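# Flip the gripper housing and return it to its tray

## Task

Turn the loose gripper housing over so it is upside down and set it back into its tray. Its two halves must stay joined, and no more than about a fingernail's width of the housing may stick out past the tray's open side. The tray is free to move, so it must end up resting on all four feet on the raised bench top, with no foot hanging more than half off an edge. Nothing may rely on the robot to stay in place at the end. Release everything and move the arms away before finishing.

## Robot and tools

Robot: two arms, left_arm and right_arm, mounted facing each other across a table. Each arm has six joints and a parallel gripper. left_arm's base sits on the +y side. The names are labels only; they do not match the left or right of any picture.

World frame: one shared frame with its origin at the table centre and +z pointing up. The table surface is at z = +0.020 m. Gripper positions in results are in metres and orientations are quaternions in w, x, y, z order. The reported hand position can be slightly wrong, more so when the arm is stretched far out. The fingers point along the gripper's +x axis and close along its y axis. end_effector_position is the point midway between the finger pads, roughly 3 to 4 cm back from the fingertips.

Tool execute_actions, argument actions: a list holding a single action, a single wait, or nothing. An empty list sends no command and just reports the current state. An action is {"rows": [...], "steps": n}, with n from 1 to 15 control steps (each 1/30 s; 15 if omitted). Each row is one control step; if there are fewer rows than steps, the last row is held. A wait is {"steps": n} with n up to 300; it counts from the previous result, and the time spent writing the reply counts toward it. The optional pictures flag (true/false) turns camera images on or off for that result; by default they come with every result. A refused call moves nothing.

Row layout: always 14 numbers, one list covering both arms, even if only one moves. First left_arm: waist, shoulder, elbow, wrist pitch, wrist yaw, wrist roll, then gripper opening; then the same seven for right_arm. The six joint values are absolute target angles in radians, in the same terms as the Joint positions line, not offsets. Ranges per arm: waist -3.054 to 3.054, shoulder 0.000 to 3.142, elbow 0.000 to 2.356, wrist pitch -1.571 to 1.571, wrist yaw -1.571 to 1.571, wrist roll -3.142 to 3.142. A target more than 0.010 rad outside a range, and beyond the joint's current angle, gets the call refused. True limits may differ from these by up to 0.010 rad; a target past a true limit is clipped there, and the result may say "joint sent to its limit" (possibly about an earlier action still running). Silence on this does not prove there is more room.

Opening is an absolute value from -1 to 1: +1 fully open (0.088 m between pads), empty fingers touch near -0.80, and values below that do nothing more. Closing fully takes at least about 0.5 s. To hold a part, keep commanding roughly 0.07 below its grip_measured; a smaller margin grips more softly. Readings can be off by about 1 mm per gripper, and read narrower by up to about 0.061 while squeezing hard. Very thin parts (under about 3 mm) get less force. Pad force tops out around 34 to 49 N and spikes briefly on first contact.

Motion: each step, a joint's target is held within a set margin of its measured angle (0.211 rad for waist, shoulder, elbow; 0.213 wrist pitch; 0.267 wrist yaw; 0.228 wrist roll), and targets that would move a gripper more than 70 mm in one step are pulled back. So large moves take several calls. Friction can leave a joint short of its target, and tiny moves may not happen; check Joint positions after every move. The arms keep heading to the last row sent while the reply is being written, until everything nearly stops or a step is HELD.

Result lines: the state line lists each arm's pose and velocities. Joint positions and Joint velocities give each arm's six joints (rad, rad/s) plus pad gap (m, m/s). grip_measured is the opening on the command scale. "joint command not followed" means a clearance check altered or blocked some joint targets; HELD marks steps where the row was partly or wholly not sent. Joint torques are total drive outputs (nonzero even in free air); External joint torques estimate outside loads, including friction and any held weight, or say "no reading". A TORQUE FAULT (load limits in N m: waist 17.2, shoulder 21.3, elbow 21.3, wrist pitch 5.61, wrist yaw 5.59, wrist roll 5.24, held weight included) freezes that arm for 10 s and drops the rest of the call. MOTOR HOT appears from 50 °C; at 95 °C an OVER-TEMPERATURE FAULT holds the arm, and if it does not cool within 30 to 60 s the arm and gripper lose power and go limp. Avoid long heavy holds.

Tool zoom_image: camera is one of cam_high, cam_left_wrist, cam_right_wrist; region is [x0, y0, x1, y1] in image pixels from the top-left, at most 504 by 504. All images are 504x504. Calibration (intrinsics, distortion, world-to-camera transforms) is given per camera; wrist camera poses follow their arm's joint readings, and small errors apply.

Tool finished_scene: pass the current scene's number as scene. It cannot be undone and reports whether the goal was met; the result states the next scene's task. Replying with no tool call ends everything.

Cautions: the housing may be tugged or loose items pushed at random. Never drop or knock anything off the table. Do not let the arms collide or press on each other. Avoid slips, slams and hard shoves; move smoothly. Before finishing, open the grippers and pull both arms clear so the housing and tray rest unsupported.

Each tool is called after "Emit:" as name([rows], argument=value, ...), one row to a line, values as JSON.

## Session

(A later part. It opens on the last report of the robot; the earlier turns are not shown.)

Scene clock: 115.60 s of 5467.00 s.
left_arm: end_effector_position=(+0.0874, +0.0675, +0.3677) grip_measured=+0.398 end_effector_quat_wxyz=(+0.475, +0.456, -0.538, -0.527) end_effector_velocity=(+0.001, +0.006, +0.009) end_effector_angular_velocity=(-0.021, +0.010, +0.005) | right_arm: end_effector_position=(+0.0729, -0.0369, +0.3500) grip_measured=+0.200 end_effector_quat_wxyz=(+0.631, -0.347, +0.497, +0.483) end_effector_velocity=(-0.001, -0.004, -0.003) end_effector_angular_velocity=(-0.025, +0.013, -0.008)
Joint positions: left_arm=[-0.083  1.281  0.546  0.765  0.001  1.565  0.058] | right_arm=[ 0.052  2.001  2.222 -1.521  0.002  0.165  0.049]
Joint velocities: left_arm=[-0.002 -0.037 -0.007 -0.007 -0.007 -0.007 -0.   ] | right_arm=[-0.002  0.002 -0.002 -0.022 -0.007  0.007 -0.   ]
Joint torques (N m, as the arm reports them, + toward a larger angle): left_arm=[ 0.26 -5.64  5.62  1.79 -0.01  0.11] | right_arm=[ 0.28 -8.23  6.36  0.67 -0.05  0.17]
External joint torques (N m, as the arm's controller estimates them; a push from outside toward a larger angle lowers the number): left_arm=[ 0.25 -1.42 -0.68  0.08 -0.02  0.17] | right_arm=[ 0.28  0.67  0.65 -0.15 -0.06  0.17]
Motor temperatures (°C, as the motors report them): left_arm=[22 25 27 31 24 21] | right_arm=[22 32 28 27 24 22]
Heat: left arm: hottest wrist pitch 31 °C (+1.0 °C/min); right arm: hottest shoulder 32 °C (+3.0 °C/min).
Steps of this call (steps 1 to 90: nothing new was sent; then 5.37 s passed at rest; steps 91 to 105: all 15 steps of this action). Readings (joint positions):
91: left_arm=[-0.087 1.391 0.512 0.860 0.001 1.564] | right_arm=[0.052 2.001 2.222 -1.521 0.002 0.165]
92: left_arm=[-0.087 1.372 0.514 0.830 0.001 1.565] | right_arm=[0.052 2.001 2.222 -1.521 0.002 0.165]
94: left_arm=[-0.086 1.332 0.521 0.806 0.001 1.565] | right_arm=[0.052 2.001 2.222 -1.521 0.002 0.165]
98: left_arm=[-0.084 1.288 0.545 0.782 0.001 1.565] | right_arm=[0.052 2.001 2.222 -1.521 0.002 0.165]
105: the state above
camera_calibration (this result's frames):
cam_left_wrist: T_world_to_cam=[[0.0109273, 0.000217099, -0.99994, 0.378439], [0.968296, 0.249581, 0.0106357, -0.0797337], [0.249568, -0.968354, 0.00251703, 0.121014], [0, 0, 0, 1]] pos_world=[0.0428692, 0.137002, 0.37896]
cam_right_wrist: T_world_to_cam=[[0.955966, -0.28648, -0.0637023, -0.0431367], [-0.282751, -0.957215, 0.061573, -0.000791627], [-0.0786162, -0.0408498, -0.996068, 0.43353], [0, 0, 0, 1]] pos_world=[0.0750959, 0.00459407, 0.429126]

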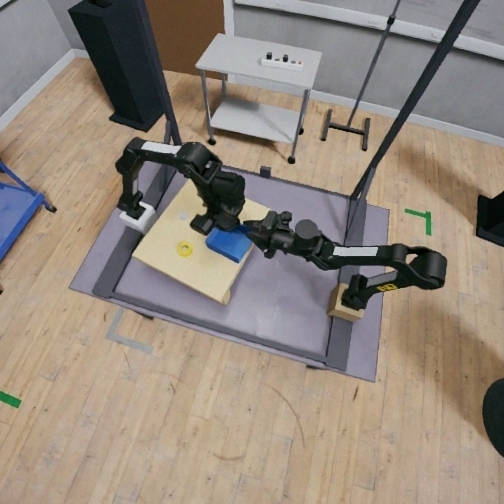

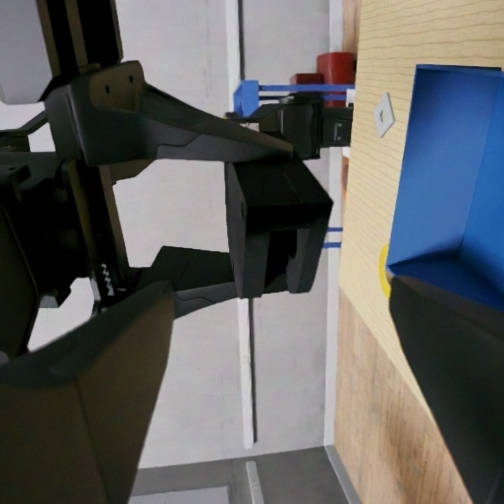

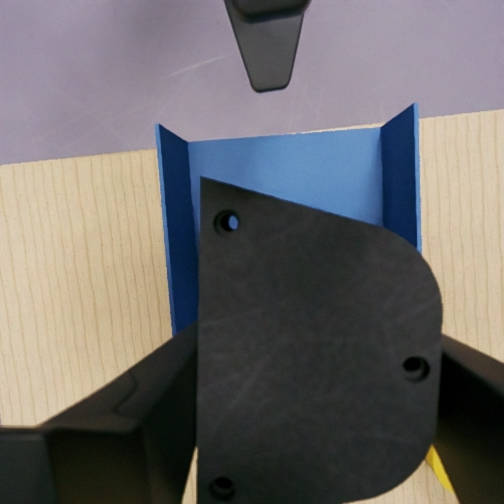

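Emit:
execute_actions([
  {"rows":[[-0.062,1.44,0.658,0.83,0,1.571,0.4,0.055,2.02,2.229,-1.523,0,0.17,0.12]]},
])

Emit:
execute_actions([
  {"rows":[[-0.062,1.566,0.763,0.85,0,1.571,0.4,0.055,2.02,2.229,-1.523,0,0.17,0.12]]},
])

Scene clock: 122.17 s of 5467.00 s.
left_arm: end_effector_position=(+0.0905, +0.0348, +0.3661) grip_measured=+0.398 end_effector_quat_wxyz=(+0.481, +0.459, -0.535, -0.521) end_effector_velocity=(+0.001, -0.006, -0.005) end_effector_angular_velocity=(+0.020, +0.020, +0.009) | right_arm: end_effector_position=(+0.0729, -0.0369, +0.3500) grip_measured=+0.200 end_effector_quat_wxyz=(+0.631, -0.347, +0.497, +0.483) end_effector_velocity=(-0.002, -0.001, +0.001) end_effector_angular_velocity=(+0.000, +0.019, +0.010)
Joint positions: left_arm=[-0.065  1.431  0.643  0.825  0.001  1.565  0.058] | right_arm=[ 0.052  2.001  2.222 -1.521  0.002  0.165  0.049]
Joint velocities: left_arm=[ 0.002  0.027  0.017 -0.007 -0.007 -0.022 -0.   ] | right_arm=[-0.002 -0.002  0.002 -0.007 -0.022 -0.007  0.   ]
Joint torques (N m, as the arm reports them, + toward a larger angle): left_arm=[ 0.24 -4.94  6.26  2.21 -0.05  0.1 ] | right_arm=[ 0.28 -8.31  6.29  0.68 -0.05  0.18]
External joint torques (N m, as the arm's controller estimates them; a push from outside toward a larger angle lowers the number): left_arm=[ 0.24  0.16  0.16  0.51 -0.06  0.16] | right_arm=[ 0.28  0.67  0.56 -0.13 -0.05  0.18]
Motor temperatures (°C, as the motors report them): left_arm=[22 25 27 31 24 21] | right_arm=[22 32 28 27 24 22]
Heat: left arm: hottest wrist pitch 31 °C (+1.0 °C/min); right arm: hottest shoulder 32 °C (+2.0 °C/min).
Steps of this call (steps 1 to 15: the robot went on to your last target; steps 16 to 90: nothing new was sent; then 3.07 s passed at rest; steps 91 to 105: all 15 steps of this action). Readings (joint positions):
91: left_arm=[-0.082 1.293 0.554 0.767 0.001 1.565] | right_arm=[0.052 2.001 2.222 -1.521 0.002 0.165]
92: left_arm=[-0.078 1.320 0.572 0.783 0.001 1.565] | right_arm=[0.052 2.001 2.222 -1.521 0.002 0.165]
94: left_arm=[-0.072 1.374 0.611 0.800 0.001 1.565] | right_arm=[0.052 2.001 2.222 -1.521 0.002 0.165]
98: left_arm=[-0.067 1.415 0.632 0.817 0.001 1.565] | right_arm=[0.052 2.001 2.222 -1.521 0.002 0.165]
105: the state above
camera_calibration (this result's frames):
cam_left_wrist: T_world_to_cam=[[0.0100842, -0.00678607, -0.999926, 0.377168], [0.963673, 0.266968, 0.00790683, -0.073796], [0.266894, -0.963682, 0.00923172, 0.0844162], [0, 0, 0, 1]] pos_world=[0.0447815, 0.103611, 0.376944]
cam_right_wrist: T_world_to_cam=[[0.955966, -0.28648, -0.0637023, -0.0431367], [-0.282751, -0.957215, 0.061573, -0.000791627], [-0.0786162, -0.0408498, -0.996068, 0.43353], [0, 0, 0, 1]] pos_world=[0.0750959, 0.00459407, 0.429126]

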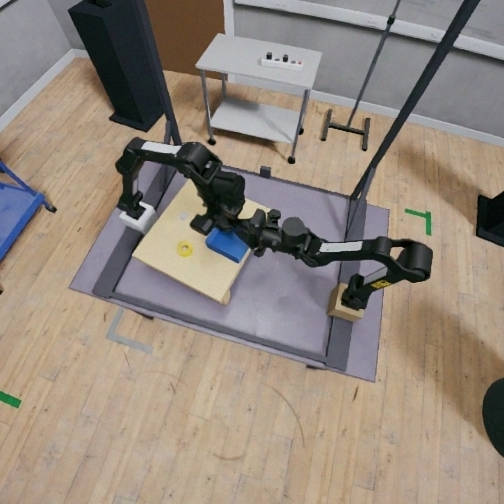

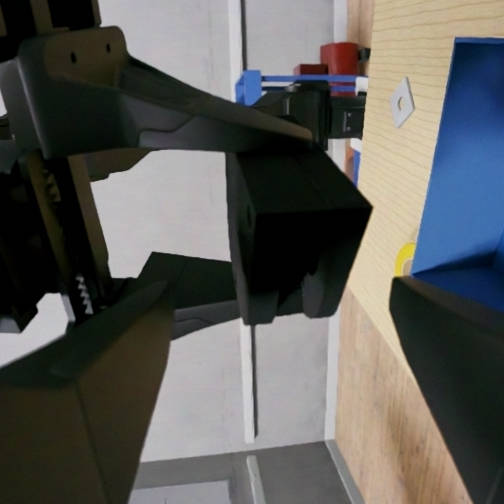

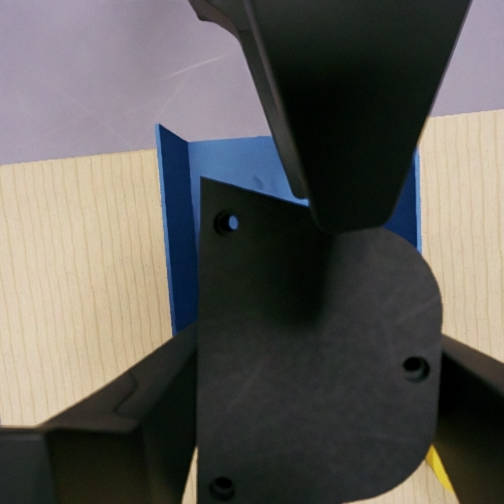

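Scene clock: 122.67 s of 5467.00 s.
left_arm: end_effector_position=(+0.0872, +0.0046, +0.3642) grip_measured=+0.398 end_effector_quat_wxyz=(+0.481, +0.459, -0.535, -0.521) end_effector_velocity=(-0.001, -0.004, +0.002) end_effector_angular_velocity=(-0.005, +0.023, +0.004) | right_arm: end_effector_position=(+0.0729, -0.0369, +0.3500) grip_measured=+0.200 end_effector_quat_wxyz=(+0.631, -0.347, +0.497, +0.483) end_effector_velocity=(+0.002, +0.001, +0.001) end_effector_angular_velocity=(+0.008, +0.004, +0.002)
Joint positions: left_arm=[-0.065  1.557  0.748  0.846  0.001  1.565  0.058] | right_arm=[ 0.052  2.001  2.222 -1.521  0.002  0.165  0.049]
Joint velocities: left_arm=[-0.002  0.017  0.017  0.007 -0.007 -0.022 -0.   ] | right_arm=[-0.007 -0.002 -0.002  0.007 -0.007 -0.007 -0.   ]
Joint torques (N m, as the arm reports them, + toward a larger angle): left_arm=[ 0.13 -5.88  5.97  2.23 -0.03  0.07] | right_arm=[ 0.25 -8.28  6.33  0.67 -0.07  0.19]
External joint torques (N m, as the arm's controller estimates them; a push from outside toward a larger angle lowers the number): left_arm=[ 0.13  0.18 -0.17  0.5  -0.04  0.13] | right_arm=[ 0.31  0.7   0.57 -0.17 -0.08  0.18]
Motor temperatures (°C, as the motors report them): left_arm=[22 25 28 31 24 21] | right_arm=[22 32 28 27 24 22]
Heat: left arm: hottest wrist pitch 31 °C (+1.0 °C/min); right arm: hottest shoulder 32 °C (+2.0 °C/min).
Steps of this call (steps 1 to 15: all 15 steps of this action). Readings (joint positions):
1: left_arm=[-0.065 1.445 0.653 0.827 0.001 1.565] | right_arm=[0.052 2.001 2.222 -1.521 0.002 0.165]
2: left_arm=[-0.065 1.467 0.673 0.834 0.001 1.565] | right_arm=[0.052 2.001 2.222 -1.521 0.002 0.165]
4: left_arm=[-0.065 1.513 0.714 0.838 0.001 1.565] | right_arm=[0.052 2.001 2.222 -1.521 0.002 0.165]
8: left_arm=[-0.065 1.546 0.737 0.843 0.001 1.565] | right_arm=[0.052 2.001 2.222 -1.521 0.002 0.165]
15: the state above
camera_calibration (this result's frames):
cam_left_wrist: T_world_to_cam=[[0.0100868, -0.00678222, -0.999926, 0.375061], [0.963571, 0.267335, 0.00790683, -0.0624808], [0.267262, -0.96358, 0.00923172, 0.0561645], [0, 0, 0, 1]] pos_world=[0.0414108, 0.0733661, 0.375009]
cam_right_wrist: T_world_to_cam=[[0.955966, -0.28648, -0.0637023, -0.0431367], [-0.282751, -0.957215, 0.061573, -0.000791627], [-0.0786162, -0.0408498, -0.996068, 0.43353], [0, 0, 0, 1]] pos_world=[0.0750959, 0.00459407, 0.429126]

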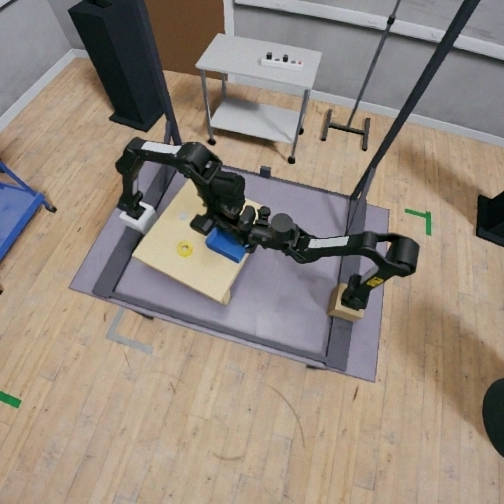

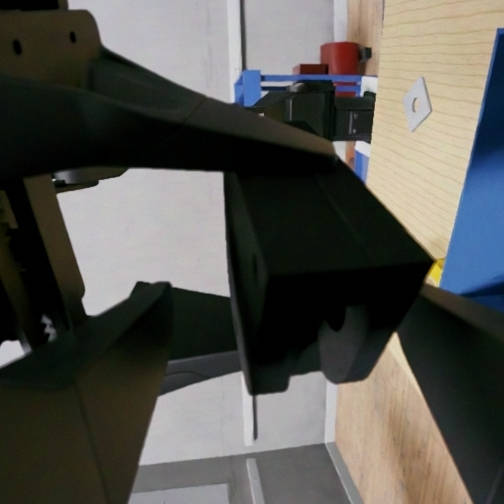

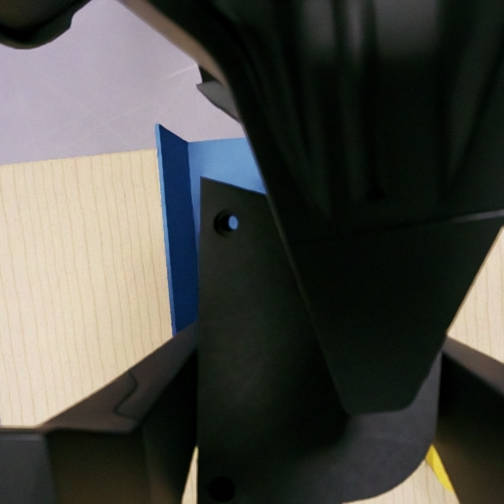

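Emit:
execute_actions([
  {"rows":[[-0.085,1.566,0.763,0.818,0,1.571,0.0,0.055,2.02,2.229,-1.523,0,0.17,0.12]]},
])

Scene clock: 125.53 s of 5467.00 s.
left_arm: end_effector_position=(+0.0794, +0.0046, +0.3586) grip_measured=+0.011 end_effector_quat_wxyz=(+0.470, +0.461, -0.533, -0.531) end_effector_velocity=(+0.000, +0.001, -0.002) end_effector_angular_velocity=(+0.008, +0.006, +0.005) | right_arm: end_effector_position=(+0.0729, -0.0369, +0.3500) grip_measured=+0.200 end_effector_quat_wxyz=(+0.631, -0.347, +0.497, +0.483) end_effector_velocity=(-0.001, -0.002, -0.000) end_effector_angular_velocity=(-0.005, +0.020, +0.006)
Joint positions: left_arm=[-0.082  1.561  0.751  0.821  0.001  1.565  0.04 ] | right_arm=[ 0.052  2.001  2.222 -1.521  0.002  0.165  0.049]
Joint velocities: left_arm=[-0.002 -0.002 -0.002 -0.007 -0.007 -0.007 -0.004] | right_arm=[-0.007 -0.002 -0.002 -0.007 -0.022 -0.007 -0.   ]
Joint torques (N m, as the arm reports them, + toward a larger angle): left_arm=[-0.59 -5.89  5.61  1.81 -0.04  0.1 ] | right_arm=[ 0.25 -8.27  6.3   0.68 -0.06  0.18]
External joint torques (N m, as the arm's controller estimates them; a push from outside toward a larger angle lowers the number): left_arm=[-0.61  0.19 -0.52  0.09 -0.04  0.16] | right_arm=[ 0.31  0.72  0.57 -0.13 -0.07  0.18]
Motor temperatures (°C, as the motors report them): left_arm=[22 25 28 31 24 21] | right_arm=[22 32 28 27 24 22]
Heat: left arm: hottest wrist pitch 31 °C (+1.0 °C/min); right arm: hottest shoulder 32 °C (+2.0 °C/min).
Steps of this call (steps 1 to 15: the robot went on to your last target; steps 16 to 71: nothing new was sent; steps 72 to 86: all 15 steps of this action). Readings (joint positions):
72: left_arm=[-0.066 1.560 0.750 0.846 0.001 1.565] | right_arm=[0.052 2.001 2.222 -1.521 0.002 0.165]
73: left_arm=[-0.067 1.560 0.751 0.841 0.001 1.565] | right_arm=[0.052 2.001 2.222 -1.521 0.002 0.165]
75: left_arm=[-0.074 1.560 0.751 0.832 0.001 1.565] | right_arm=[0.052 2.001 2.222 -1.521 0.002 0.165]
79: left_arm=[-0.080 1.561 0.751 0.824 0.001 1.565] | right_arm=[0.052 2.001 2.222 -1.521 0.002 0.165]
86: the state above
camera_calibration (this result's frames):
cam_left_wrist: T_world_to_cam=[[0.0133474, 0.0183773, -0.999742, 0.369053], [0.967975, 0.250433, 0.0175267, -0.0586864], [0.250691, -0.967959, -0.0144462, 0.0680825], [0, 0, 0, 1]] pos_world=[0.0348134, 0.0738159, 0.37097]
cam_right_wrist: T_world_to_cam=[[0.955966, -0.28648, -0.0637023, -0.0431367], [-0.282751, -0.957215, 0.061573, -0.000791627], [-0.0786162, -0.0408498, -0.996068, 0.43353], [0, 0, 0, 1]] pos_world=[0.0750959, 0.00459407, 0.429126]

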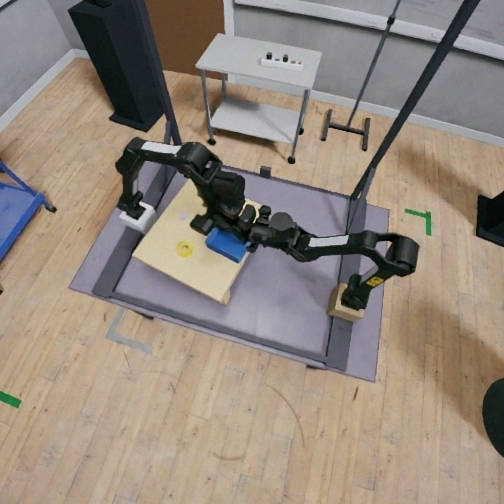

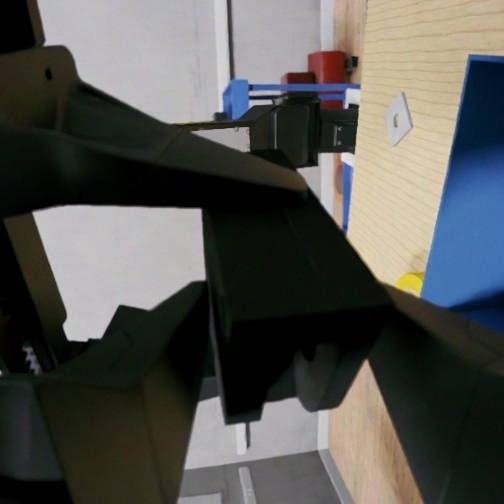

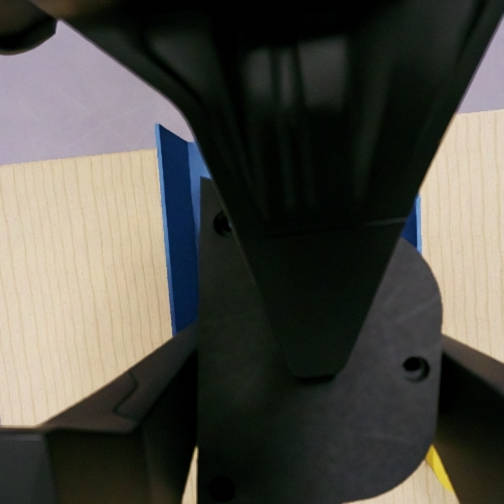

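Emit:
execute_actions([
  {"rows":[[-0.085,1.566,0.763,0.818,0,1.571,-0.3,0.055,2.02,2.229,-1.523,0,0.17,0.12]]},
], pictures=false)

Scene clock: 128.03 s of 5467.00 s.
left_arm: end_effector_position=(+0.0792, +0.0040, +0.3605) grip_measured=-0.268 end_effector_quat_wxyz=(+0.471, +0.460, -0.535, -0.530) end_effector_velocity=(+0.002, +0.001, -0.003) end_effector_angular_velocity=(+0.020, +0.020, +0.009) | right_arm: end_effector_position=(+0.0729, -0.0368, +0.3492) grip_measured=+0.200 end_effector_quat_wxyz=(+0.631, -0.348, +0.498, +0.483) end_effector_velocity=(-0.000, -0.002, -0.000) end_effector_angular_velocity=(-0.007, +0.006, +0.007)
Joint positions: left_arm=[-0.082  1.561  0.756  0.821  0.001  1.567  0.026] | right_arm=[ 0.052  2.003  2.222 -1.521  0.002  0.165  0.049]
Joint velocities: left_arm=[ 0.002 -0.007 -0.002 -0.022 -0.007 -0.022 -0.   ] | right_arm=[-0.002 -0.002 -0.002 -0.007 -0.007 -0.007 -0.   ]
Joint torques (N m, as the arm reports them, + toward a larger angle): left_arm=[-0.34 -6.21  5.41  1.72 -0.02  0.05] | right_arm=[ 0.23 -8.47  6.33  0.72 -0.06  0.18]
External joint torques (N m, as the arm's controller estimates them; a push from outside toward a larger angle lowers the number): left_arm=[-0.37 -0.21 -0.66  0.03 -0.03  0.11] | right_arm=[ 0.18  0.52  0.59 -0.1  -0.05  0.18]
Motor temperatures (°C, as the motors report them): left_arm=[22 25 28 31 24 21] | right_arm=[22 32 28 27 24 22]
Heat: left arm: hottest wrist pitch 31 °C (+1.0 °C/min); right arm: hottest shoulder 32 °C (+2.0 °C/min).
Steps of this call (steps 1 to 15: the robot went on to your last target; steps 16 to 60: nothing new was sent; steps 61 to 75: all 15 steps of this action). Readings (joint positions):
61: left_arm=[-0.082 1.561 0.751 0.820 0.001 1.565] | right_arm=[0.052 2.001 2.222 -1.521 0.002 0.165]
62: left_arm=[-0.082 1.561 0.753 0.820 0.001 1.565] | right_arm=[0.052 2.001 2.222 -1.521 0.002 0.165]
64: left_arm=[-0.082 1.561 0.754 0.820 0.001 1.565] | right_arm=[0.052 2.003 2.222 -1.521 0.002 0.165]
68: left_arm=[-0.082 1.561 0.756 0.820 0.001 1.567] | right_arm=[0.052 2.003 2.222 -1.522 0.002 0.165]
75: the state above

Tighten, release right, left withdraws, flips, returns.

Emit:
execute_actions([
  {"rows":[[-0.085,1.566,0.763,0.818,0,1.571,-0.36,0.055,2.02,2.229,-1.523,0,0.17,0.12]],"steps":8},
], pictures=false)

Emit:
execute_actions([
  {"rows":[[-0.085,1.566,0.763,0.818,0,1.571,-0.36,0.055,2.02,2.229,-1.523,0,0.17,1]]},
], pictures=false)

Emit:
execute_actions([
  {"rows":[[-0.085,1.42,0.64,0.80,0,1.571,-0.36,0.055,2.02,2.229,-1.523,0,0.17,1]]},
], pictures=false)

Emit:
execute_actions([
  {"rows":[[-0.085,1.25,0.53,0.74,0,1.571,-0.36,0.055,2.02,2.229,-1.523,0,0.17,1]]},
], pictures=false)

Emit:
execute_actions([
  {"rows":[[-0.085,1.25,0.53,0.74,0,-1.575,-0.36,0.055,2.02,2.229,-1.523,0,-0.05,1]]},
], pictures=false)

Emit:
execute_actions([
  {"steps":75},
])

Scene clock: 135.40 s of 5467.00 s.
left_arm: end_effector_position=(+0.0792, +0.0040, +0.3607) grip_measured=-0.268 end_effector_quat_wxyz=(+0.471, +0.460, -0.535, -0.529) end_effector_velocity=(+0.002, +0.000, -0.002) end_effector_angular_velocity=(+0.008, +0.007, +0.019) | right_arm: end_effector_position=(+0.0729, -0.0368, +0.3492) grip_measured=+0.200 end_effector_quat_wxyz=(+0.631, -0.348, +0.498, +0.483) end_effector_velocity=(-0.000, -0.002, -0.000) end_effector_angular_velocity=(-0.006, +0.010, -0.008)
Joint positions: left_arm=[-0.082  1.561  0.756  0.821  0.001  1.567  0.026] | right_arm=[ 0.052  2.003  2.222 -1.521  0.002  0.165  0.049]
Joint velocities: left_arm=[-0.002 -0.002 -0.002 -0.007 -0.022 -0.007 -0.   ] | right_arm=[-0.002 -0.002 -0.002 -0.007 -0.007  0.007 -0.   ]
Joint torques (N m, as the arm reports them, + toward a larger angle): left_arm=[-0.39 -6.09  5.37  1.73 -0.03  0.05] | right_arm=[ 0.25 -8.54  6.34  0.7  -0.05  0.18]
External joint torques (N m, as the arm's controller estimates them; a push from outside toward a larger angle lowers the number): left_arm=[-0.4  -0.04 -0.75  0.01 -0.03  0.1 ] | right_arm=[ 0.27  0.54  0.57 -0.1  -0.06  0.18]
Motor temperatures (°C, as the motors report them): left_arm=[22 26 28 31 24 21] | right_arm=[22 32 28 27 24 22]
Heat: left arm: hottest wrist pitch 31 °C (+1.0 °C/min); right arm: hottest shoulder 32 °C (+2.0 °C/min).
Steps of this call (steps 1 to 15: the robot went on to your last target; steps 16 to 90: nothing new was sent; then 4.10 s passed at rest; steps 91 to 98: all 8 steps of this action). Readings (joint positions):
91: left_arm=[-0.082 1.561 0.756 0.821 0.001 1.567] | right_arm=[0.052 2.003 2.222 -1.521 0.002 0.165]
92: left_arm=[-0.082 1.561 0.756 0.821 0.001 1.567] | right_arm=[0.052 2.003 2.222 -1.521 0.002 0.165]
94: left_arm=[-0.082 1.561 0.756 0.821 0.001 1.567] | right_arm=[0.052 2.003 2.222 -1.521 0.002 0.165]
98: the state above

Scene clock: 135.90 s of 5467.00 s.
left_arm: end_effector_position=(+0.0789, +0.0036, +0.3593) grip_measured=-0.286 end_effector_quat_wxyz=(+0.469, +0.461, -0.534, -0.531) end_effector_velocity=(+0.000, +0.001, -0.002) end_effector_angular_velocity=(+0.010, +0.021, +0.005) | right_arm: end_effector_position=(+0.0728, -0.0366, +0.3495) grip_measured=+0.959 end_effector_quat_wxyz=(+0.631, -0.348, +0.498, +0.483) end_effector_velocity=(-0.000, -0.002, -0.000) end_effector_angular_velocity=(-0.008, -0.008, +0.008)
Joint positions: left_arm=[-0.083  1.563  0.757  0.817  0.001  1.567  0.025] | right_arm=[ 0.053  2.003  2.223 -1.521  0.002  0.165  0.086]
Joint velocities: left_arm=[-0.002 -0.002 -0.002 -0.007 -0.007 -0.022 -0.   ] | right_arm=[ 0.002 -0.002 -0.002 -0.007  0.007 -0.007  0.007]
Joint torques (N m, as the arm reports them, + toward a larger angle): left_arm=[-0.3  -6.33  5.43  1.97 -0.01  0.06] | right_arm=[ 0.28 -8.56  6.03  0.72 -0.06  0.19]
External joint torques (N m, as the arm's controller estimates them; a push from outside toward a larger angle lowers the number): left_arm=[-0.31 -0.27 -0.69  0.25 -0.02  0.12] | right_arm=[ 0.19  0.44  0.28 -0.09 -0.06  0.19]
Motor temperatures (°C, as the motors report them): left_arm=[22 26 28 31 24 21] | right_arm=[22 32 28 27 24 22]
Heat: left arm: hottest wrist pitch 31 °C (+1.0 °C/min); right arm: hottest shoulder 32 °C (+2.0 °C/min).
Steps of this call (steps 1 to 15: all 15 steps of this action). Readings (joint positions):
1: left_arm=[-0.082 1.561 0.756 0.822 0.001 1.567] | right_arm=[0.052 2.003 2.222 -1.521 0.002 0.165]
2: left_arm=[-0.083 1.561 0.757 0.822 0.001 1.567] | right_arm=[0.053 2.003 2.222 -1.521 0.002 0.165]
4: left_arm=[-0.083 1.561 0.757 0.818 0.001 1.567] | right_arm=[0.053 2.003 2.222 -1.521 0.002 0.165]
8: left_arm=[-0.083 1.563 0.757 0.817 0.001 1.567] | right_arm=[0.053 2.003 2.223 -1.521 0.002 0.165]
15: the state above

Scene clock: 136.40 s of 5467.00 s.
left_arm: end_effector_position=(+0.0831, +0.0345, +0.3626) grip_measured=-0.286 end_effector_quat_wxyz=(+0.471, +0.460, -0.535, -0.529) end_effector_velocity=(-0.001, +0.006, -0.010) end_effector_angular_velocity=(+0.034, +0.017, -0.010) | right_arm: end_effector_position=(+0.0728, -0.0366, +0.3495) grip_measured=+0.977 end_effector_quat_wxyz=(+0.631, -0.348, +0.498, +0.483) end_effector_velocity=(-0.000, +0.001, +0.001) end_effector_angular_velocity=(+0.009, +0.014, +0.020)
Joint positions: left_arm=[-0.083  1.434  0.65   0.801  0.001  1.567  0.025] | right_arm=[ 0.053  2.003  2.223 -1.521  0.002  0.165  0.087]
Joint velocities: left_arm=[-0.002 -0.017 -0.027 -0.022  0.007 -0.022 -0.   ] | right_arm=[-0.007 -0.002 -0.002  0.007 -0.022 -0.022  0.   ]
Joint torques (N m, as the arm reports them, + toward a larger angle): left_arm=[-0.36 -7.21  3.77  1.88 -0.03  0.04] | right_arm=[ 0.28 -8.35  6.03  0.74 -0.06  0.19]
External joint torques (N m, as the arm's controller estimates them; a push from outside toward a larger angle lowers the number): left_arm=[-0.35 -2.04 -2.41  0.16 -0.04  0.09] | right_arm=[ 0.31  0.62  0.3  -0.09 -0.06  0.19]
Motor temperatures (°C, as the motors report them): left_arm=[22 26 28 31 24 21] | right_arm=[22 32 28 27 24 22]
Heat: left arm: hottest wrist pitch 31 °C (+1.0 °C/min); right arm: hottest shoulder 32 °C (+2.0 °C/min).
Steps of this call (steps 1 to 15: all 15 steps of this action). Readings (joint positions):
1: left_arm=[-0.083 1.551 0.748 0.817 0.001 1.567] | right_arm=[0.053 2.003 2.223 -1.521 0.002 0.165]
2: left_arm=[-0.083 1.531 0.728 0.811 0.001 1.567] | right_arm=[0.053 2.003 2.223 -1.521 0.002 0.165]
4: left_arm=[-0.083 1.485 0.688 0.806 0.001 1.567] | right_arm=[0.053 2.003 2.223 -1.521 0.002 0.165]
8: left_arm=[-0.083 1.445 0.664 0.805 0.001 1.567] | right_arm=[0.053 2.003 2.223 -1.521 0.002 0.165]
15: the state above

Scene clock: 136.90 s of 5467.00 s.
left_arm: end_effector_position=(+0.0879, +0.0706, +0.3662) grip_measured=-0.286 end_effector_quat_wxyz=(+0.471, +0.460, -0.535, -0.529) end_effector_velocity=(-0.001, +0.007, +0.001) end_effector_angular_velocity=(+0.003, +0.007, -0.000) | right_arm: end_effector_position=(+0.0728, -0.0366, +0.3495) grip_measured=+0.977 end_effector_quat_wxyz=(+0.631, -0.348, +0.498, +0.483) end_effector_velocity=(+0.002, -0.003, +0.003) end_effector_angular_velocity=(+0.001, -0.013, +0.017)
Joint positions: left_arm=[-0.083  1.263  0.539  0.742  0.001  1.567  0.025] | right_arm=[ 0.053  2.003  2.223 -1.521  0.002  0.165  0.087]
Joint velocities: left_arm=[-0.007 -0.037 -0.017 -0.022 -0.007 -0.007 -0.   ] | right_arm=[-0.002 -0.007  0.002 -0.007  0.007 -0.022 -0.   ]
Joint torques (N m, as the arm reports them, + toward a larger angle): left_arm=[-0.26 -5.68  4.08  1.86 -0.05  0.04] | right_arm=[ 0.22 -8.82  6.2   0.72 -0.05  0.18]
External joint torques (N m, as the arm's controller estimates them; a push from outside toward a larger angle lowers the number): left_arm=[-0.25 -1.53 -2.3   0.13 -0.05  0.1 ] | right_arm=[ 0.21  0.26  0.43 -0.08 -0.05  0.18]
Motor temperatures (°C, as the motors report them): left_arm=[22 26 28 31 24 21] | right_arm=[22 32 28 27 24 22]
Heat: left arm: hottest wrist pitch 31 °C (+1.0 °C/min); right arm: hottest shoulder 32 °C (+2.0 °C/min).
Steps of this call (steps 1 to 15: all 15 steps of this action). Readings (joint positions):
1: left_arm=[-0.083 1.416 0.638 0.793 0.001 1.567] | right_arm=[0.053 2.003 2.223 -1.521 0.002 0.165]
2: left_arm=[-0.083 1.386 0.617 0.777 0.001 1.567] | right_arm=[0.053 2.003 2.223 -1.521 0.002 0.165]
4: left_arm=[-0.083 1.325 0.575 0.762 0.001 1.567] | right_arm=[0.053 2.003 2.223 -1.521 0.002 0.165]
8: left_arm=[-0.083 1.276 0.553 0.751 0.001 1.567] | right_arm=[0.053 2.003 2.223 -1.521 0.002 0.165]
15: the state above

Scene clock: 137.40 s of 5467.00 s.
left_arm: end_effector_position=(+0.0880, +0.0713, +0.3669) grip_measured=-0.286 end_effector_quat_wxyz=(+0.601, +0.269, -0.321, -0.681) end_effector_velocity=(+0.000, +0.001, +0.001) end_effector_angular_velocity=(+0.185, +1.431, -0.024) | right_arm: end_effector_position=(+0.0726, -0.0366, +0.3495) grip_measured=+0.977 end_effector_quat_wxyz=(+0.592, -0.411, +0.445, +0.532) end_effector_velocity=(-0.002, -0.001, -0.002) end_effector_angular_velocity=(-0.011, +0.013, +0.039)
Joint positions: left_arm=[-0.083  1.259  0.538  0.741  0.001  0.865  0.025] | right_arm=[ 0.053  2.003  2.223 -1.521  0.002 -0.04   0.087]
Joint velocities: left_arm=[-0.002 -0.002 -0.002  0.007 -0.007 -1.443 -0.   ] | right_arm=[-0.002  0.002 -0.002 -0.007 -0.022 -0.037 -0.   ]
Joint torques (N m, as the arm reports them, + toward a larger angle): left_arm=[-0.26 -5.77  4.2   1.87 -0.03 -0.2 ] | right_arm=[ 0.16 -8.4   6.15  0.71 -0.07 -0.16]
External joint torques (N m, as the arm's controller estimates them; a push from outside toward a larger angle lowers the number): left_arm=[-0.26 -1.67 -2.14  0.15 -0.04 -0.17] | right_arm=[ 0.13  0.52  0.43 -0.11 -0.05 -0.16]
Motor temperatures (°C, as the motors report them): left_arm=[22 26 28 31 24 21] | right_arm=[22 32 28 27 24 22]
Heat: left arm: hottest wrist pitch 31 °C (+1.0 °C/min); right arm: hottest shoulder 32 °C (+2.0 °C/min).
Steps of this call (steps 1 to 15: all 15 steps of this action). Readings (joint positions):
1: left_arm=[-0.083 1.262 0.538 0.742 0.001 1.538] | right_arm=[0.053 2.003 2.223 -1.521 0.002 0.138]
2: left_arm=[-0.083 1.261 0.538 0.741 0.001 1.489] | right_arm=[0.053 2.003 2.223 -1.521 0.002 0.095]
4: left_arm=[-0.083 1.260 0.538 0.741 0.001 1.393] | right_arm=[0.053 2.003 2.223 -1.521 0.002 0.038]
8: left_arm=[-0.083 1.259 0.538 0.741 0.001 1.201] | right_arm=[0.053 2.003 2.223 -1.521 0.002 -0.016]
15: the state above

Scene clock: 139.90 s of 5467.00 s.
left_arm: end_effector_position=(+0.0880, +0.0713, +0.3669) grip_measured=-0.286 end_effector_quat_wxyz=(+0.461, -0.470, +0.527, -0.538) end_effector_velocity=(+0.003, +0.001, -0.003) end_effector_angular_velocity=(+0.018, +0.005, +0.019) | right_arm: end_effector_position=(+0.0726, -0.0366, +0.3495) grip_measured=+0.977 end_effector_quat_wxyz=(+0.591, -0.412, +0.444, +0.533) end_effector_velocity=(-0.000, -0.003, +0.002) end_effector_angular_velocity=(-0.002, +0.005, +0.007)
Joint positions: left_arm=[-0.083  1.259  0.538  0.741  0.001 -1.568  0.025] | right_arm=[ 0.053  2.003  2.223 -1.521  0.002 -0.045  0.087]
Joint velocities: left_arm=[-0.002 -0.007 -0.002 -0.022 -0.022 -0.007  0.   ] | right_arm=[-0.002 -0.007 -0.002 -0.007 -0.007 -0.007 -0.   ]
Joint torques (N m, as the arm reports them, + toward a larger angle): left_arm=[-0.19 -5.84  4.25  1.89 -0.05 -0.13] | right_arm=[ 0.22 -8.53  6.14  0.73 -0.05 -0.19]
External joint torques (N m, as the arm's controller estimates them; a push from outside toward a larger angle lowers the number): left_arm=[-0.21 -1.71 -2.11  0.17 -0.04 -0.19] | right_arm=[ 0.26  0.55  0.37 -0.09 -0.04 -0.19]
Motor temperatures (°C, as the motors report them): left_arm=[22 26 28 31 24 21] | right_arm=[22 33 28 26 24 22]
Heat: left arm: hottest wrist pitch 31 °C (+1.0 °C/min); right arm: hottest shoulder 33 °C (+3.0 °C/min).
Steps of this call (steps 1 to 75: the robot went on to your last target). Readings (joint positions):
1: left_arm=[-0.083 1.259 0.538 0.741 0.001 0.817] | right_arm=[0.053 2.003 2.223 -1.521 0.002 -0.041]
2: left_arm=[-0.083 1.259 0.538 0.741 0.001 0.769] | right_arm=[0.053 2.003 2.223 -1.521 0.002 -0.042]
4: left_arm=[-0.083 1.259 0.538 0.741 0.001 0.673] | right_arm=[0.053 2.003 2.223 -1.521 0.002 -0.043]
8: left_arm=[-0.083 1.259 0.538 0.741 0.001 0.480] | right_arm=[0.053 2.003 2.223 -1.521 0.002 -0.044]
75: the state above
All arms were judged still, so your last target was given up. Only a new action makes them travel on or press farther. Fingers that are still opening or closing keep moving.
camera_calibration (this result's frames):
cam_left_wrist: T_world_to_cam=[[-0.0126592, 0.0536308, 0.998481, -0.357303], [-0.867495, 0.496021, -0.037641, 0.0804278], [-0.497286, -0.866653, 0.0402452, 0.169128], [0, 0, 0, 1]] pos_world=[0.149352, 0.125844, 0.35298]
cam_right_wrist: T_world_to_cam=[[0.996091, -0.0879864, -0.00782961, -0.0579875], [-0.0873536, -0.994327, 0.060683, -0.0157324], [-0.0131245, -0.0597619, -0.998126, 0.428283], [0, 0, 0, 1]] pos_world=[0.0620076, 0.00484971, 0.427982]

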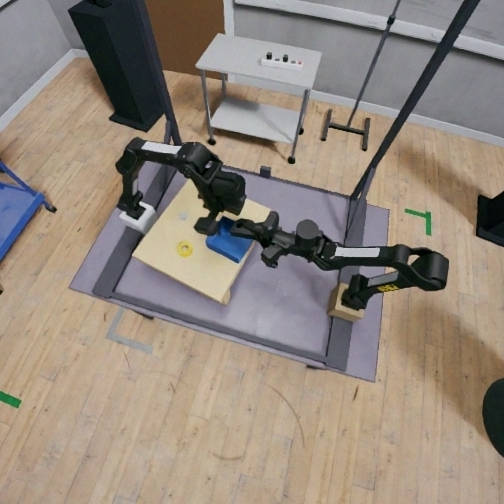

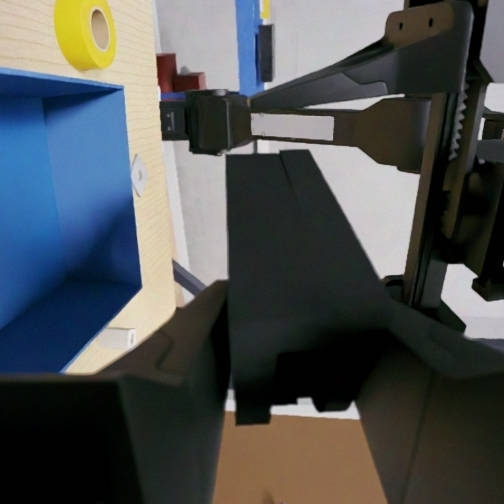

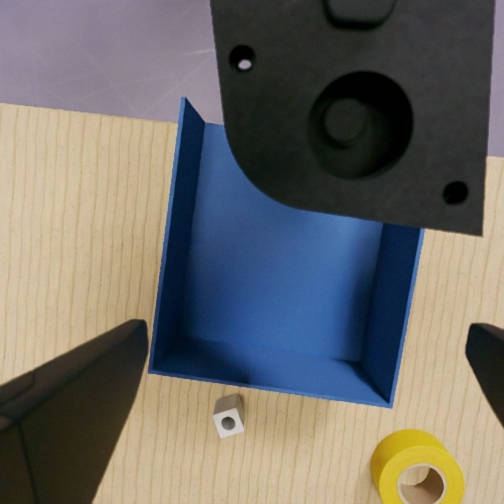

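Emit:
execute_actions([
  {"rows":[[-0.085,1.44,0.658,0.80,0,-1.575,-0.36,0.055,2.02,2.229,-1.523,0,0.01,1]]},
], pictures=false)

Emit:
execute_actions([
  {"rows":[[-0.085,1.566,0.768,0.825,0,-1.575,-0.36,0.055,2.02,2.229,-1.523,0,0.01,1]]},
], pictures=false)

Emit:
execute_actions([
  {"rows":[[-0.085,1.566,0.768,0.825,0,-1.575,-0.36,0.055,2.02,2.229,-1.523,0,0.01,0.5]]},
])

Scene clock: 143.90 s of 5467.00 s.
left_arm: end_effector_position=(+0.0832, +0.0358, +0.3590) grip_measured=-0.286 end_effector_quat_wxyz=(+0.465, -0.466, +0.530, -0.534) end_effector_velocity=(-0.001, -0.006, -0.002) end_effector_angular_velocity=(+0.005, +0.021, +0.005) | right_arm: end_effector_position=(+0.0726, -0.0366, +0.3495) grip_measured=+0.977 end_effector_quat_wxyz=(+0.601, -0.398, +0.457, +0.522) end_effector_velocity=(+0.002, -0.002, +0.001) end_effector_angular_velocity=(-0.003, -0.005, -0.011)
Joint positions: left_arm=[-0.083  1.431  0.642  0.795  0.001 -1.568  0.025] | right_arm=[ 0.053  2.003  2.223 -1.521  0.002  0.003  0.087]
Joint velocities: left_arm=[-0.002  0.027  0.017  0.007 -0.007 -0.022 -0.   ] | right_arm=[-0.002 -0.002  0.002 -0.007  0.007  0.007 -0.   ]
Joint torques (N m, as the arm reports them, + toward a larger angle): left_arm=[-0.52 -5.22  5.72  2.29 -0.04 -0.12] | right_arm=[ 0.24 -8.46  6.13  0.73 -0.06  0.17]
External joint torques (N m, as the arm's controller estimates them; a push from outside toward a larger angle lowers the number): left_arm=[-0.52 -0.02 -0.47  0.56 -0.04 -0.17] | right_arm=[ 0.25  0.5   0.4  -0.09 -0.06  0.17]
Motor temperatures (°C, as the motors report them): left_arm=[22 26 28 31 24 21] | right_arm=[22 33 28 26 24 22]
Heat: left arm: hottest wrist pitch 31 °C (+1.0 °C/min); right arm: hottest shoulder 33 °C (+4.0 °C/min).
Steps of this call (steps 1 to 90: nothing new was sent; then 0.50 s passed at rest; steps 91 to 105: all 15 steps of this action). Readings (joint positions):
91: left_arm=[-0.083 1.276 0.545 0.746 0.001 -1.568] | right_arm=[0.053 2.003 2.223 -1.521 0.002 -0.042]
92: left_arm=[-0.083 1.305 0.563 0.761 0.001 -1.568] | right_arm=[0.053 2.003 2.223 -1.521 0.002 -0.033]
94: left_arm=[-0.083 1.366 0.603 0.773 0.001 -1.568] | right_arm=[0.053 2.003 2.223 -1.521 0.002 -0.018]
98: left_arm=[-0.083 1.415 0.626 0.787 0.001 -1.568] | right_arm=[0.053 2.003 2.223 -1.521 0.002 -0.003]
105: the state above

Scene clock: 144.40 s of 5467.00 s.
left_arm: end_effector_position=(+0.0791, +0.0049, +0.3594) grip_measured=-0.286 end_effector_quat_wxyz=(+0.462, -0.468, +0.529, -0.536) end_effector_velocity=(-0.001, -0.005, -0.004) end_effector_angular_velocity=(+0.015, +0.020, +0.005) | right_arm: end_effector_position=(+0.0726, -0.0366, +0.3495) grip_measured=+0.977 end_effector_quat_wxyz=(+0.601, -0.397, +0.457, +0.521) end_effector_velocity=(-0.001, -0.002, -0.000) end_effector_angular_velocity=(-0.005, +0.020, +0.006)
Joint positions: left_arm=[-0.083  1.558  0.752  0.82   0.001 -1.568  0.025] | right_arm=[ 0.053  2.003  2.223 -1.521  0.002  0.005  0.087]
Joint velocities: left_arm=[-0.002  0.022  0.017 -0.007 -0.007 -0.022 -0.   ] | right_arm=[-0.007 -0.002 -0.002 -0.007 -0.022 -0.007 -0.   ]
Joint torques (N m, as the arm reports them, + toward a larger angle): left_arm=[-0.36 -6.09  5.87  2.32 -0.06 -0.16] | right_arm=[ 0.19 -8.53  6.16  0.72 -0.07  0.2 ]
External joint torques (N m, as the arm's controller estimates them; a push from outside toward a larger angle lowers the number): left_arm=[-0.33 -0.1  -0.22  0.61 -0.06 -0.22] | right_arm=[ 0.19  0.47  0.42 -0.09 -0.06  0.2 ]
Motor temperatures (°C, as the motors report them): left_arm=[22 26 28 31 24 21] | right_arm=[22 33 28 26 24 22]
Heat: left arm: hottest wrist pitch 31 °C (+1.0 °C/min); right arm: hottest shoulder 33 °C (+4.0 °C/min).
Steps of this call (steps 1 to 15: all 15 steps of this action). Readings (joint positions):
1: left_arm=[-0.083 1.445 0.652 0.797 0.001 -1.568] | right_arm=[0.053 2.003 2.223 -1.521 0.002 0.004]
2: left_arm=[-0.083 1.468 0.672 0.804 0.001 -1.568] | right_arm=[0.053 2.003 2.223 -1.521 0.002 0.004]
4: left_arm=[-0.083 1.514 0.715 0.811 0.001 -1.568] | right_arm=[0.053 2.003 2.223 -1.521 0.002 0.005]
8: left_arm=[-0.083 1.546 0.740 0.817 0.001 -1.568] | right_arm=[0.053 2.003 2.223 -1.521 0.002 0.005]
15: the state above

Scene clock: 144.90 s of 5467.00 s.
left_arm: end_effector_position=(+0.0790, +0.0043, +0.3595) grip_measured=-0.286 end_effector_quat_wxyz=(+0.462, -0.468, +0.529, -0.536) end_effector_velocity=(+0.000, +0.001, +0.000) end_effector_angular_velocity=(+0.001, -0.007, +0.005) | right_arm: end_effector_position=(+0.0726, -0.0366, +0.3495) grip_measured=+0.513 end_effector_quat_wxyz=(+0.601, -0.397, +0.457, +0.521) end_effector_velocity=(-0.000, -0.002, -0.000) end_effector_angular_velocity=(-0.007, +0.006, +0.007)
Joint positions: left_arm=[-0.083  1.561  0.754  0.82   0.001 -1.568  0.025] | right_arm=[ 0.053  2.003  2.223 -1.521  0.002  0.005  0.064]
Joint velocities: left_arm=[-0.002 -0.007 -0.002 -0.007 -0.007  0.007 -0.   ] | right_arm=[-0.002 -0.002 -0.002 -0.007 -0.007 -0.007 -0.004]
Joint torques (N m, as the arm reports them, + toward a larger angle): left_arm=[-0.34 -6.11  6.13  2.3  -0.05 -0.13] | right_arm=[ 0.2  -8.56  6.15  0.73 -0.07  0.2 ]
External joint torques (N m, as the arm's controller estimates them; a push from outside toward a larger angle lowers the number): left_arm=[-0.34 -0.02 -0.01  0.58 -0.04 -0.18] | right_arm=[ 0.19  0.48  0.38 -0.09 -0.05  0.19]
Motor temperatures (°C, as the motors report them): left_arm=[22 26 28 31 24 21] | right_arm=[22 33 28 26 24 22]
Heat: left arm: hottest wrist pitch 31 °C (+1.0 °C/min); right arm: hottest shoulder 33 °C (+4.0 °C/min).
Steps of this call (steps 1 to 15: all 15 steps of this action). Readings (joint positions):
1: left_arm=[-0.083 1.559 0.752 0.820 0.001 -1.568] | right_arm=[0.053 2.003 2.223 -1.521 0.002 0.005]
2: left_arm=[-0.083 1.559 0.753 0.820 0.001 -1.568] | right_arm=[0.053 2.003 2.223 -1.521 0.002 0.005]
4: left_arm=[-0.083 1.560 0.753 0.820 0.001 -1.568] | right_arm=[0.053 2.003 2.223 -1.521 0.002 0.005]
8: left_arm=[-0.083 1.561 0.753 0.820 0.001 -1.568] | right_arm=[0.053 2.003 2.223 -1.521 0.002 0.005]
15: the state above
camera_calibration (this result's frames):
cam_left_wrist: T_world_to_cam=[[-0.0131424, 0.0471613, 0.998801, -0.346456], [-0.867474, 0.496261, -0.0348468, 0.104551], [-0.497309, -0.866892, 0.0343891, 0.109066], [0, 0, 0, 1]] pos_world=[0.140381, 0.0590032, 0.345933]
cam_right_wrist: T_world_to_cam=[[0.990561, -0.135453, -0.0210169, -0.0547138], [-0.133982, -0.98915, 0.0602503, -0.0120061], [-0.02895, -0.0568657, -0.997962, 0.429481], [0, 0, 0, 1]] pos_world=[0.0650222, 0.00513571, 0.428179]

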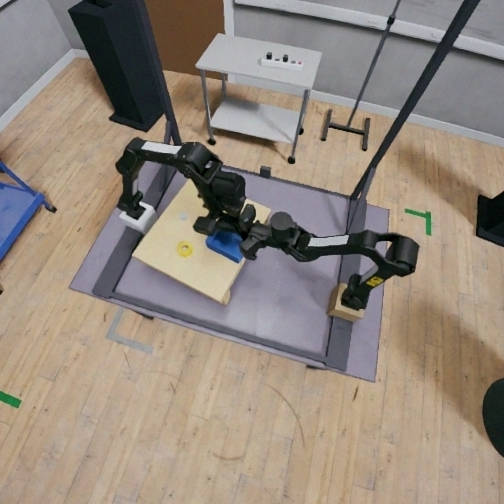

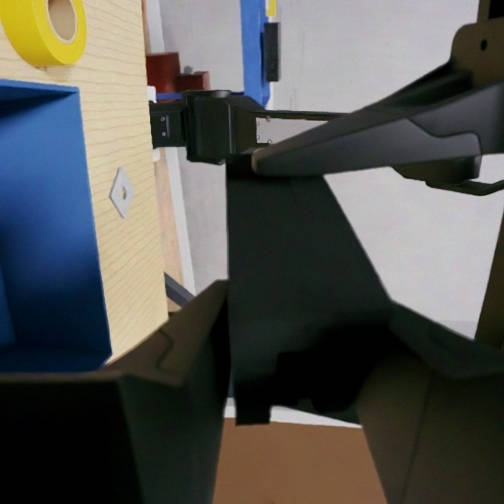

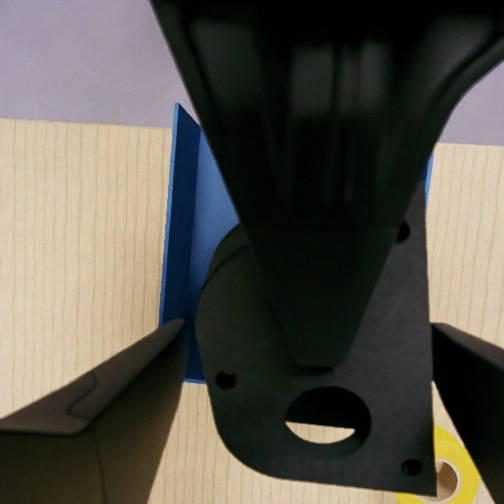

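Emit:
execute_actions([
  {"rows":[[-0.085,1.566,0.776,0.825,0,-1.575,-0.36,0.055,2.02,2.229,-1.523,0,-0.035,0.4]]},
], pictures=false)

Emit:
execute_actions([
  {"rows":[[-0.085,1.566,0.776,0.825,0,-1.575,-0.36,0.055,2.02,2.229,-1.523,0,-0.035,0.1]]},
], pictures=false)

Emit:
execute_actions([
  {"rows":[[-0.085,1.566,0.776,0.825,0,-1.575,0.3,0.055,2.02,2.229,-1.523,0,-0.035,0.1]]},
])

Scene clock: 150.43 s of 5467.00 s.
left_arm: end_effector_position=(+0.0789, +0.0032, +0.3628) grip_measured=-0.286 end_effector_quat_wxyz=(+0.460, -0.471, +0.527, -0.538) end_effector_velocity=(+0.002, +0.001, +0.004) end_effector_angular_velocity=(-0.011, +0.009, +0.019) | right_arm: end_effector_position=(+0.0726, -0.0366, +0.3495) grip_measured=+0.405 end_effector_quat_wxyz=(+0.594, -0.408, +0.448, +0.529) end_effector_velocity=(+0.000, +0.001, +0.001) end_effector_angular_velocity=(+0.008, +0.004, +0.007)
Joint positions: left_arm=[-0.083  1.561  0.762  0.821  0.001 -1.568  0.025] | right_arm=[ 0.053  2.003  2.223 -1.521  0.002 -0.029  0.059]
Joint velocities: left_arm=[-0.002 -0.007 -0.002  0.007 -0.022 -0.007 -0.   ] | right_arm=[-0.002 -0.002 -0.002  0.007 -0.007 -0.007 -0.001]
Joint torques (N m, as the arm reports them, + toward a larger angle): left_arm=[-0.28 -6.34  6.05  2.27 -0.04 -0.15] | right_arm=[ 0.22 -8.52  6.15  0.74 -0.07 -0.25]
External joint torques (N m, as the arm's controller estimates them; a push from outside toward a larger angle lowers the number): left_arm=[-0.29 -0.21 -0.14  0.53 -0.03 -0.2 ] | right_arm=[ 0.27  0.39  0.42 -0.1  -0.06 -0.25]
Motor temperatures (°C, as the motors report them): left_arm=[22 26 29 32 24 21] | right_arm=[22 33 28 26 24 22]
Heat: left arm: hottest wrist pitch 32 °C (+2.0 °C/min); right arm: hottest shoulder 33 °C (+4.0 °C/min).
Steps of this call (steps 1 to 15: the robot went on to your last target; steps 16 to 90: nothing new was sent; then 2.03 s passed at rest; steps 91 to 105: all 15 steps of this action). Readings (joint positions):
91: left_arm=[-0.083 1.561 0.754 0.820 0.001 -1.568] | right_arm=[0.053 2.003 2.223 -1.521 0.002 0.004]
92: left_arm=[-0.083 1.561 0.756 0.820 0.001 -1.568] | right_arm=[0.053 2.003 2.223 -1.521 0.002 -0.002]
94: left_arm=[-0.083 1.561 0.758 0.820 0.001 -1.568] | right_arm=[0.053 2.003 2.223 -1.521 0.002 -0.013]
98: left_arm=[-0.083 1.561 0.761 0.821 0.001 -1.568] | right_arm=[0.053 2.003 2.223 -1.521 0.002 -0.024]
105: the state above

Scene clock: 150.93 s of 5467.00 s.
left_arm: end_effector_position=(+0.0782, +0.0033, +0.3628) grip_measured=-0.286 end_effector_quat_wxyz=(+0.460, -0.470, +0.527, -0.538) end_effector_velocity=(+0.000, +0.001, -0.002) end_effector_angular_velocity=(+0.008, +0.006, +0.005) | right_arm: end_effector_position=(+0.0724, -0.0366, +0.3495) grip_measured=+0.210 end_effector_quat_wxyz=(+0.593, -0.409, +0.447, +0.530) end_effector_velocity=(-0.000, -0.002, -0.000) end_effector_angular_velocity=(-0.007, +0.006, +0.007)
Joint positions: left_arm=[-0.084  1.561  0.762  0.821  0.002 -1.569  0.025] | right_arm=[ 0.053  2.003  2.223 -1.522  0.002 -0.034  0.049]
Joint velocities: left_arm=[-0.002 -0.002 -0.002 -0.007 -0.007 -0.007 -0.   ] | right_arm=[-0.002 -0.002 -0.002 -0.007 -0.007 -0.007  0.   ]
Joint torques (N m, as the arm reports them, + toward a larger angle): left_arm=[-0.2  -6.33  5.97  2.27 -0.07 -0.1 ] | right_arm=[ 0.16 -8.5   6.17  0.75 -0.07 -0.05]
External joint torques (N m, as the arm's controller estimates them; a push from outside toward a larger angle lowers the number): left_arm=[-0.24 -0.29 -0.12  0.56 -0.06 -0.16] | right_arm=[ 0.15  0.5   0.42 -0.08 -0.05 -0.05]
Motor temperatures (°C, as the motors report them): left_arm=[22 26 29 32 24 21] | right_arm=[22 33 28 26 24 22]
Heat: left arm: hottest wrist pitch 32 °C (+2.0 °C/min); right arm: hottest shoulder 33 °C (+4.0 °C/min).
Steps of this call (steps 1 to 15: all 15 steps of this action). Readings (joint positions):
1: left_arm=[-0.083 1.561 0.762 0.821 0.001 -1.568] | right_arm=[0.053 2.003 2.223 -1.521 0.002 -0.029]
2: left_arm=[-0.083 1.561 0.762 0.821 0.001 -1.568] | right_arm=[0.053 2.003 2.223 -1.521 0.002 -0.029]
4: left_arm=[-0.084 1.561 0.762 0.821 0.002 -1.568] | right_arm=[0.053 2.003 2.223 -1.521 0.002 -0.032]
8: left_arm=[-0.084 1.561 0.762 0.821 0.002 -1.569] | right_arm=[0.053 2.003 2.223 -1.522 0.002 -0.034]
15: the state above

Scene clock: 151.43 s of 5467.00 s.
left_arm: end_effector_position=(+0.0782, +0.0030, +0.3635) grip_measured=+0.284 end_effector_quat_wxyz=(+0.459, -0.471, +0.527, -0.539) end_effector_velocity=(-0.002, +0.000, -0.003) end_effector_angular_velocity=(+0.018, +0.005, -0.010) | right_arm: end_effector_position=(+0.0724, -0.0365, +0.3495) grip_measured=+0.210 end_effector_quat_wxyz=(+0.593, -0.409, +0.447, +0.531) end_effector_velocity=(+0.002, +0.001, -0.003) end_effector_angular_velocity=(-0.004, -0.012, +0.017)
Joint positions: left_arm=[-0.084  1.562  0.764  0.822  0.002 -1.569  0.053] | right_arm=[ 0.053  2.003  2.223 -1.521  0.002 -0.034  0.049]
Joint velocities: left_arm=[-0.002 -0.002  0.002 -0.022  0.007 -0.007  0.006] | right_arm=[-0.002  0.002 -0.007  0.007  0.007 -0.022  0.   ]
Joint torques (N m, as the arm reports them, + toward a larger angle): left_arm=[-0.1  -6.39  6.04  2.2  -0.09 -0.14] | right_arm=[ 0.2  -8.52  6.08  0.73 -0.05 -0.03]
External joint torques (N m, as the arm's controller estimates them; a push from outside toward a larger angle lowers the number): left_arm=[-0.09 -0.32 -0.11  0.48 -0.08 -0.2 ] | right_arm=[ 0.21  0.29  0.42 -0.1  -0.05 -0.04]
Motor temperatures (°C, as the motors report them): left_arm=[22 26 29 32 24 21] | right_arm=[22 33 28 26 24 22]
Heat: left arm: hottest wrist pitch 32 °C (+2.0 °C/min); right arm: hottest shoulder 33 °C (+4.0 °C/min).
Steps of this call (steps 1 to 15: all 15 steps of this action). Readings (joint positions):
1: left_arm=[-0.084 1.561 0.762 0.821 0.002 -1.569] | right_arm=[0.053 2.003 2.223 -1.521 0.002 -0.034]
2: left_arm=[-0.084 1.562 0.762 0.821 0.002 -1.569] | right_arm=[0.053 2.003 2.223 -1.521 0.002 -0.034]
4: left_arm=[-0.084 1.562 0.762 0.822 0.002 -1.569] | right_arm=[0.053 2.003 2.223 -1.521 0.002 -0.034]
8: left_arm=[-0.084 1.562 0.764 0.822 0.002 -1.569] | right_arm=[0.053 2.003 2.223 -1.521 0.002 -0.034]
15: the state above
camera_calibration (this result's frames):
cam_left_wrist: T_world_to_cam=[[-0.0113439, 0.0569564, 0.998312, -0.35043], [-0.866394, 0.497894, -0.0382511, 0.105747], [-0.499232, -0.865366, 0.0436986, 0.104095], [0, 0, 0, 1]] pos_world=[0.139611, 0.0573893, 0.349335]
cam_right_wrist: T_world_to_cam=[[0.99515, -0.0977483, -0.0110215, -0.0569481], [-0.0969175, -0.993474, 0.0601432, -0.0147311], [-0.0168284, -0.0587833, -0.998129, 0.428614], [0, 0, 0, 1]] pos_world=[0.0624572, 0.00499386, 0.42807]

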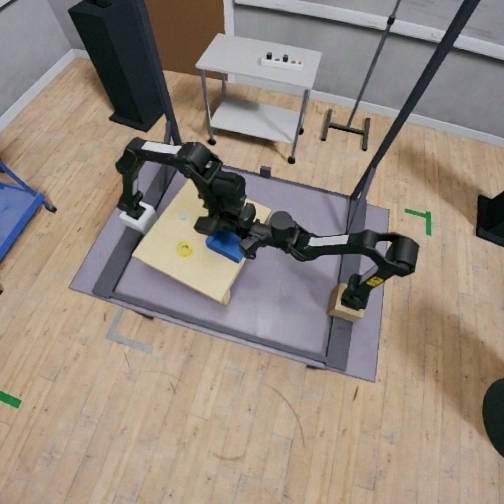

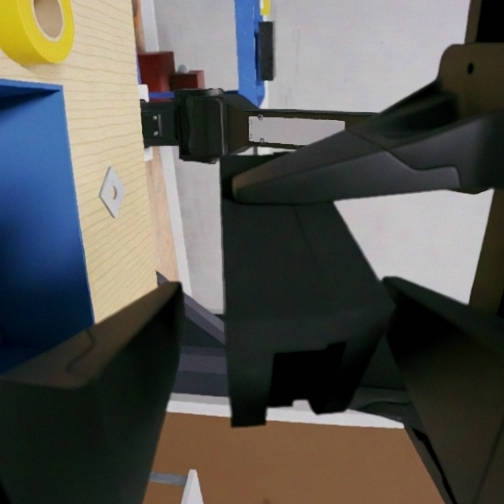

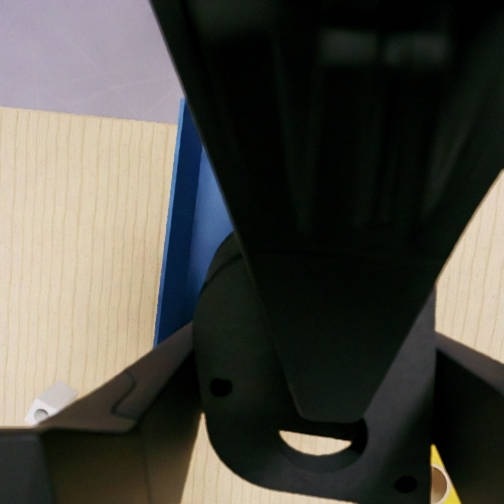

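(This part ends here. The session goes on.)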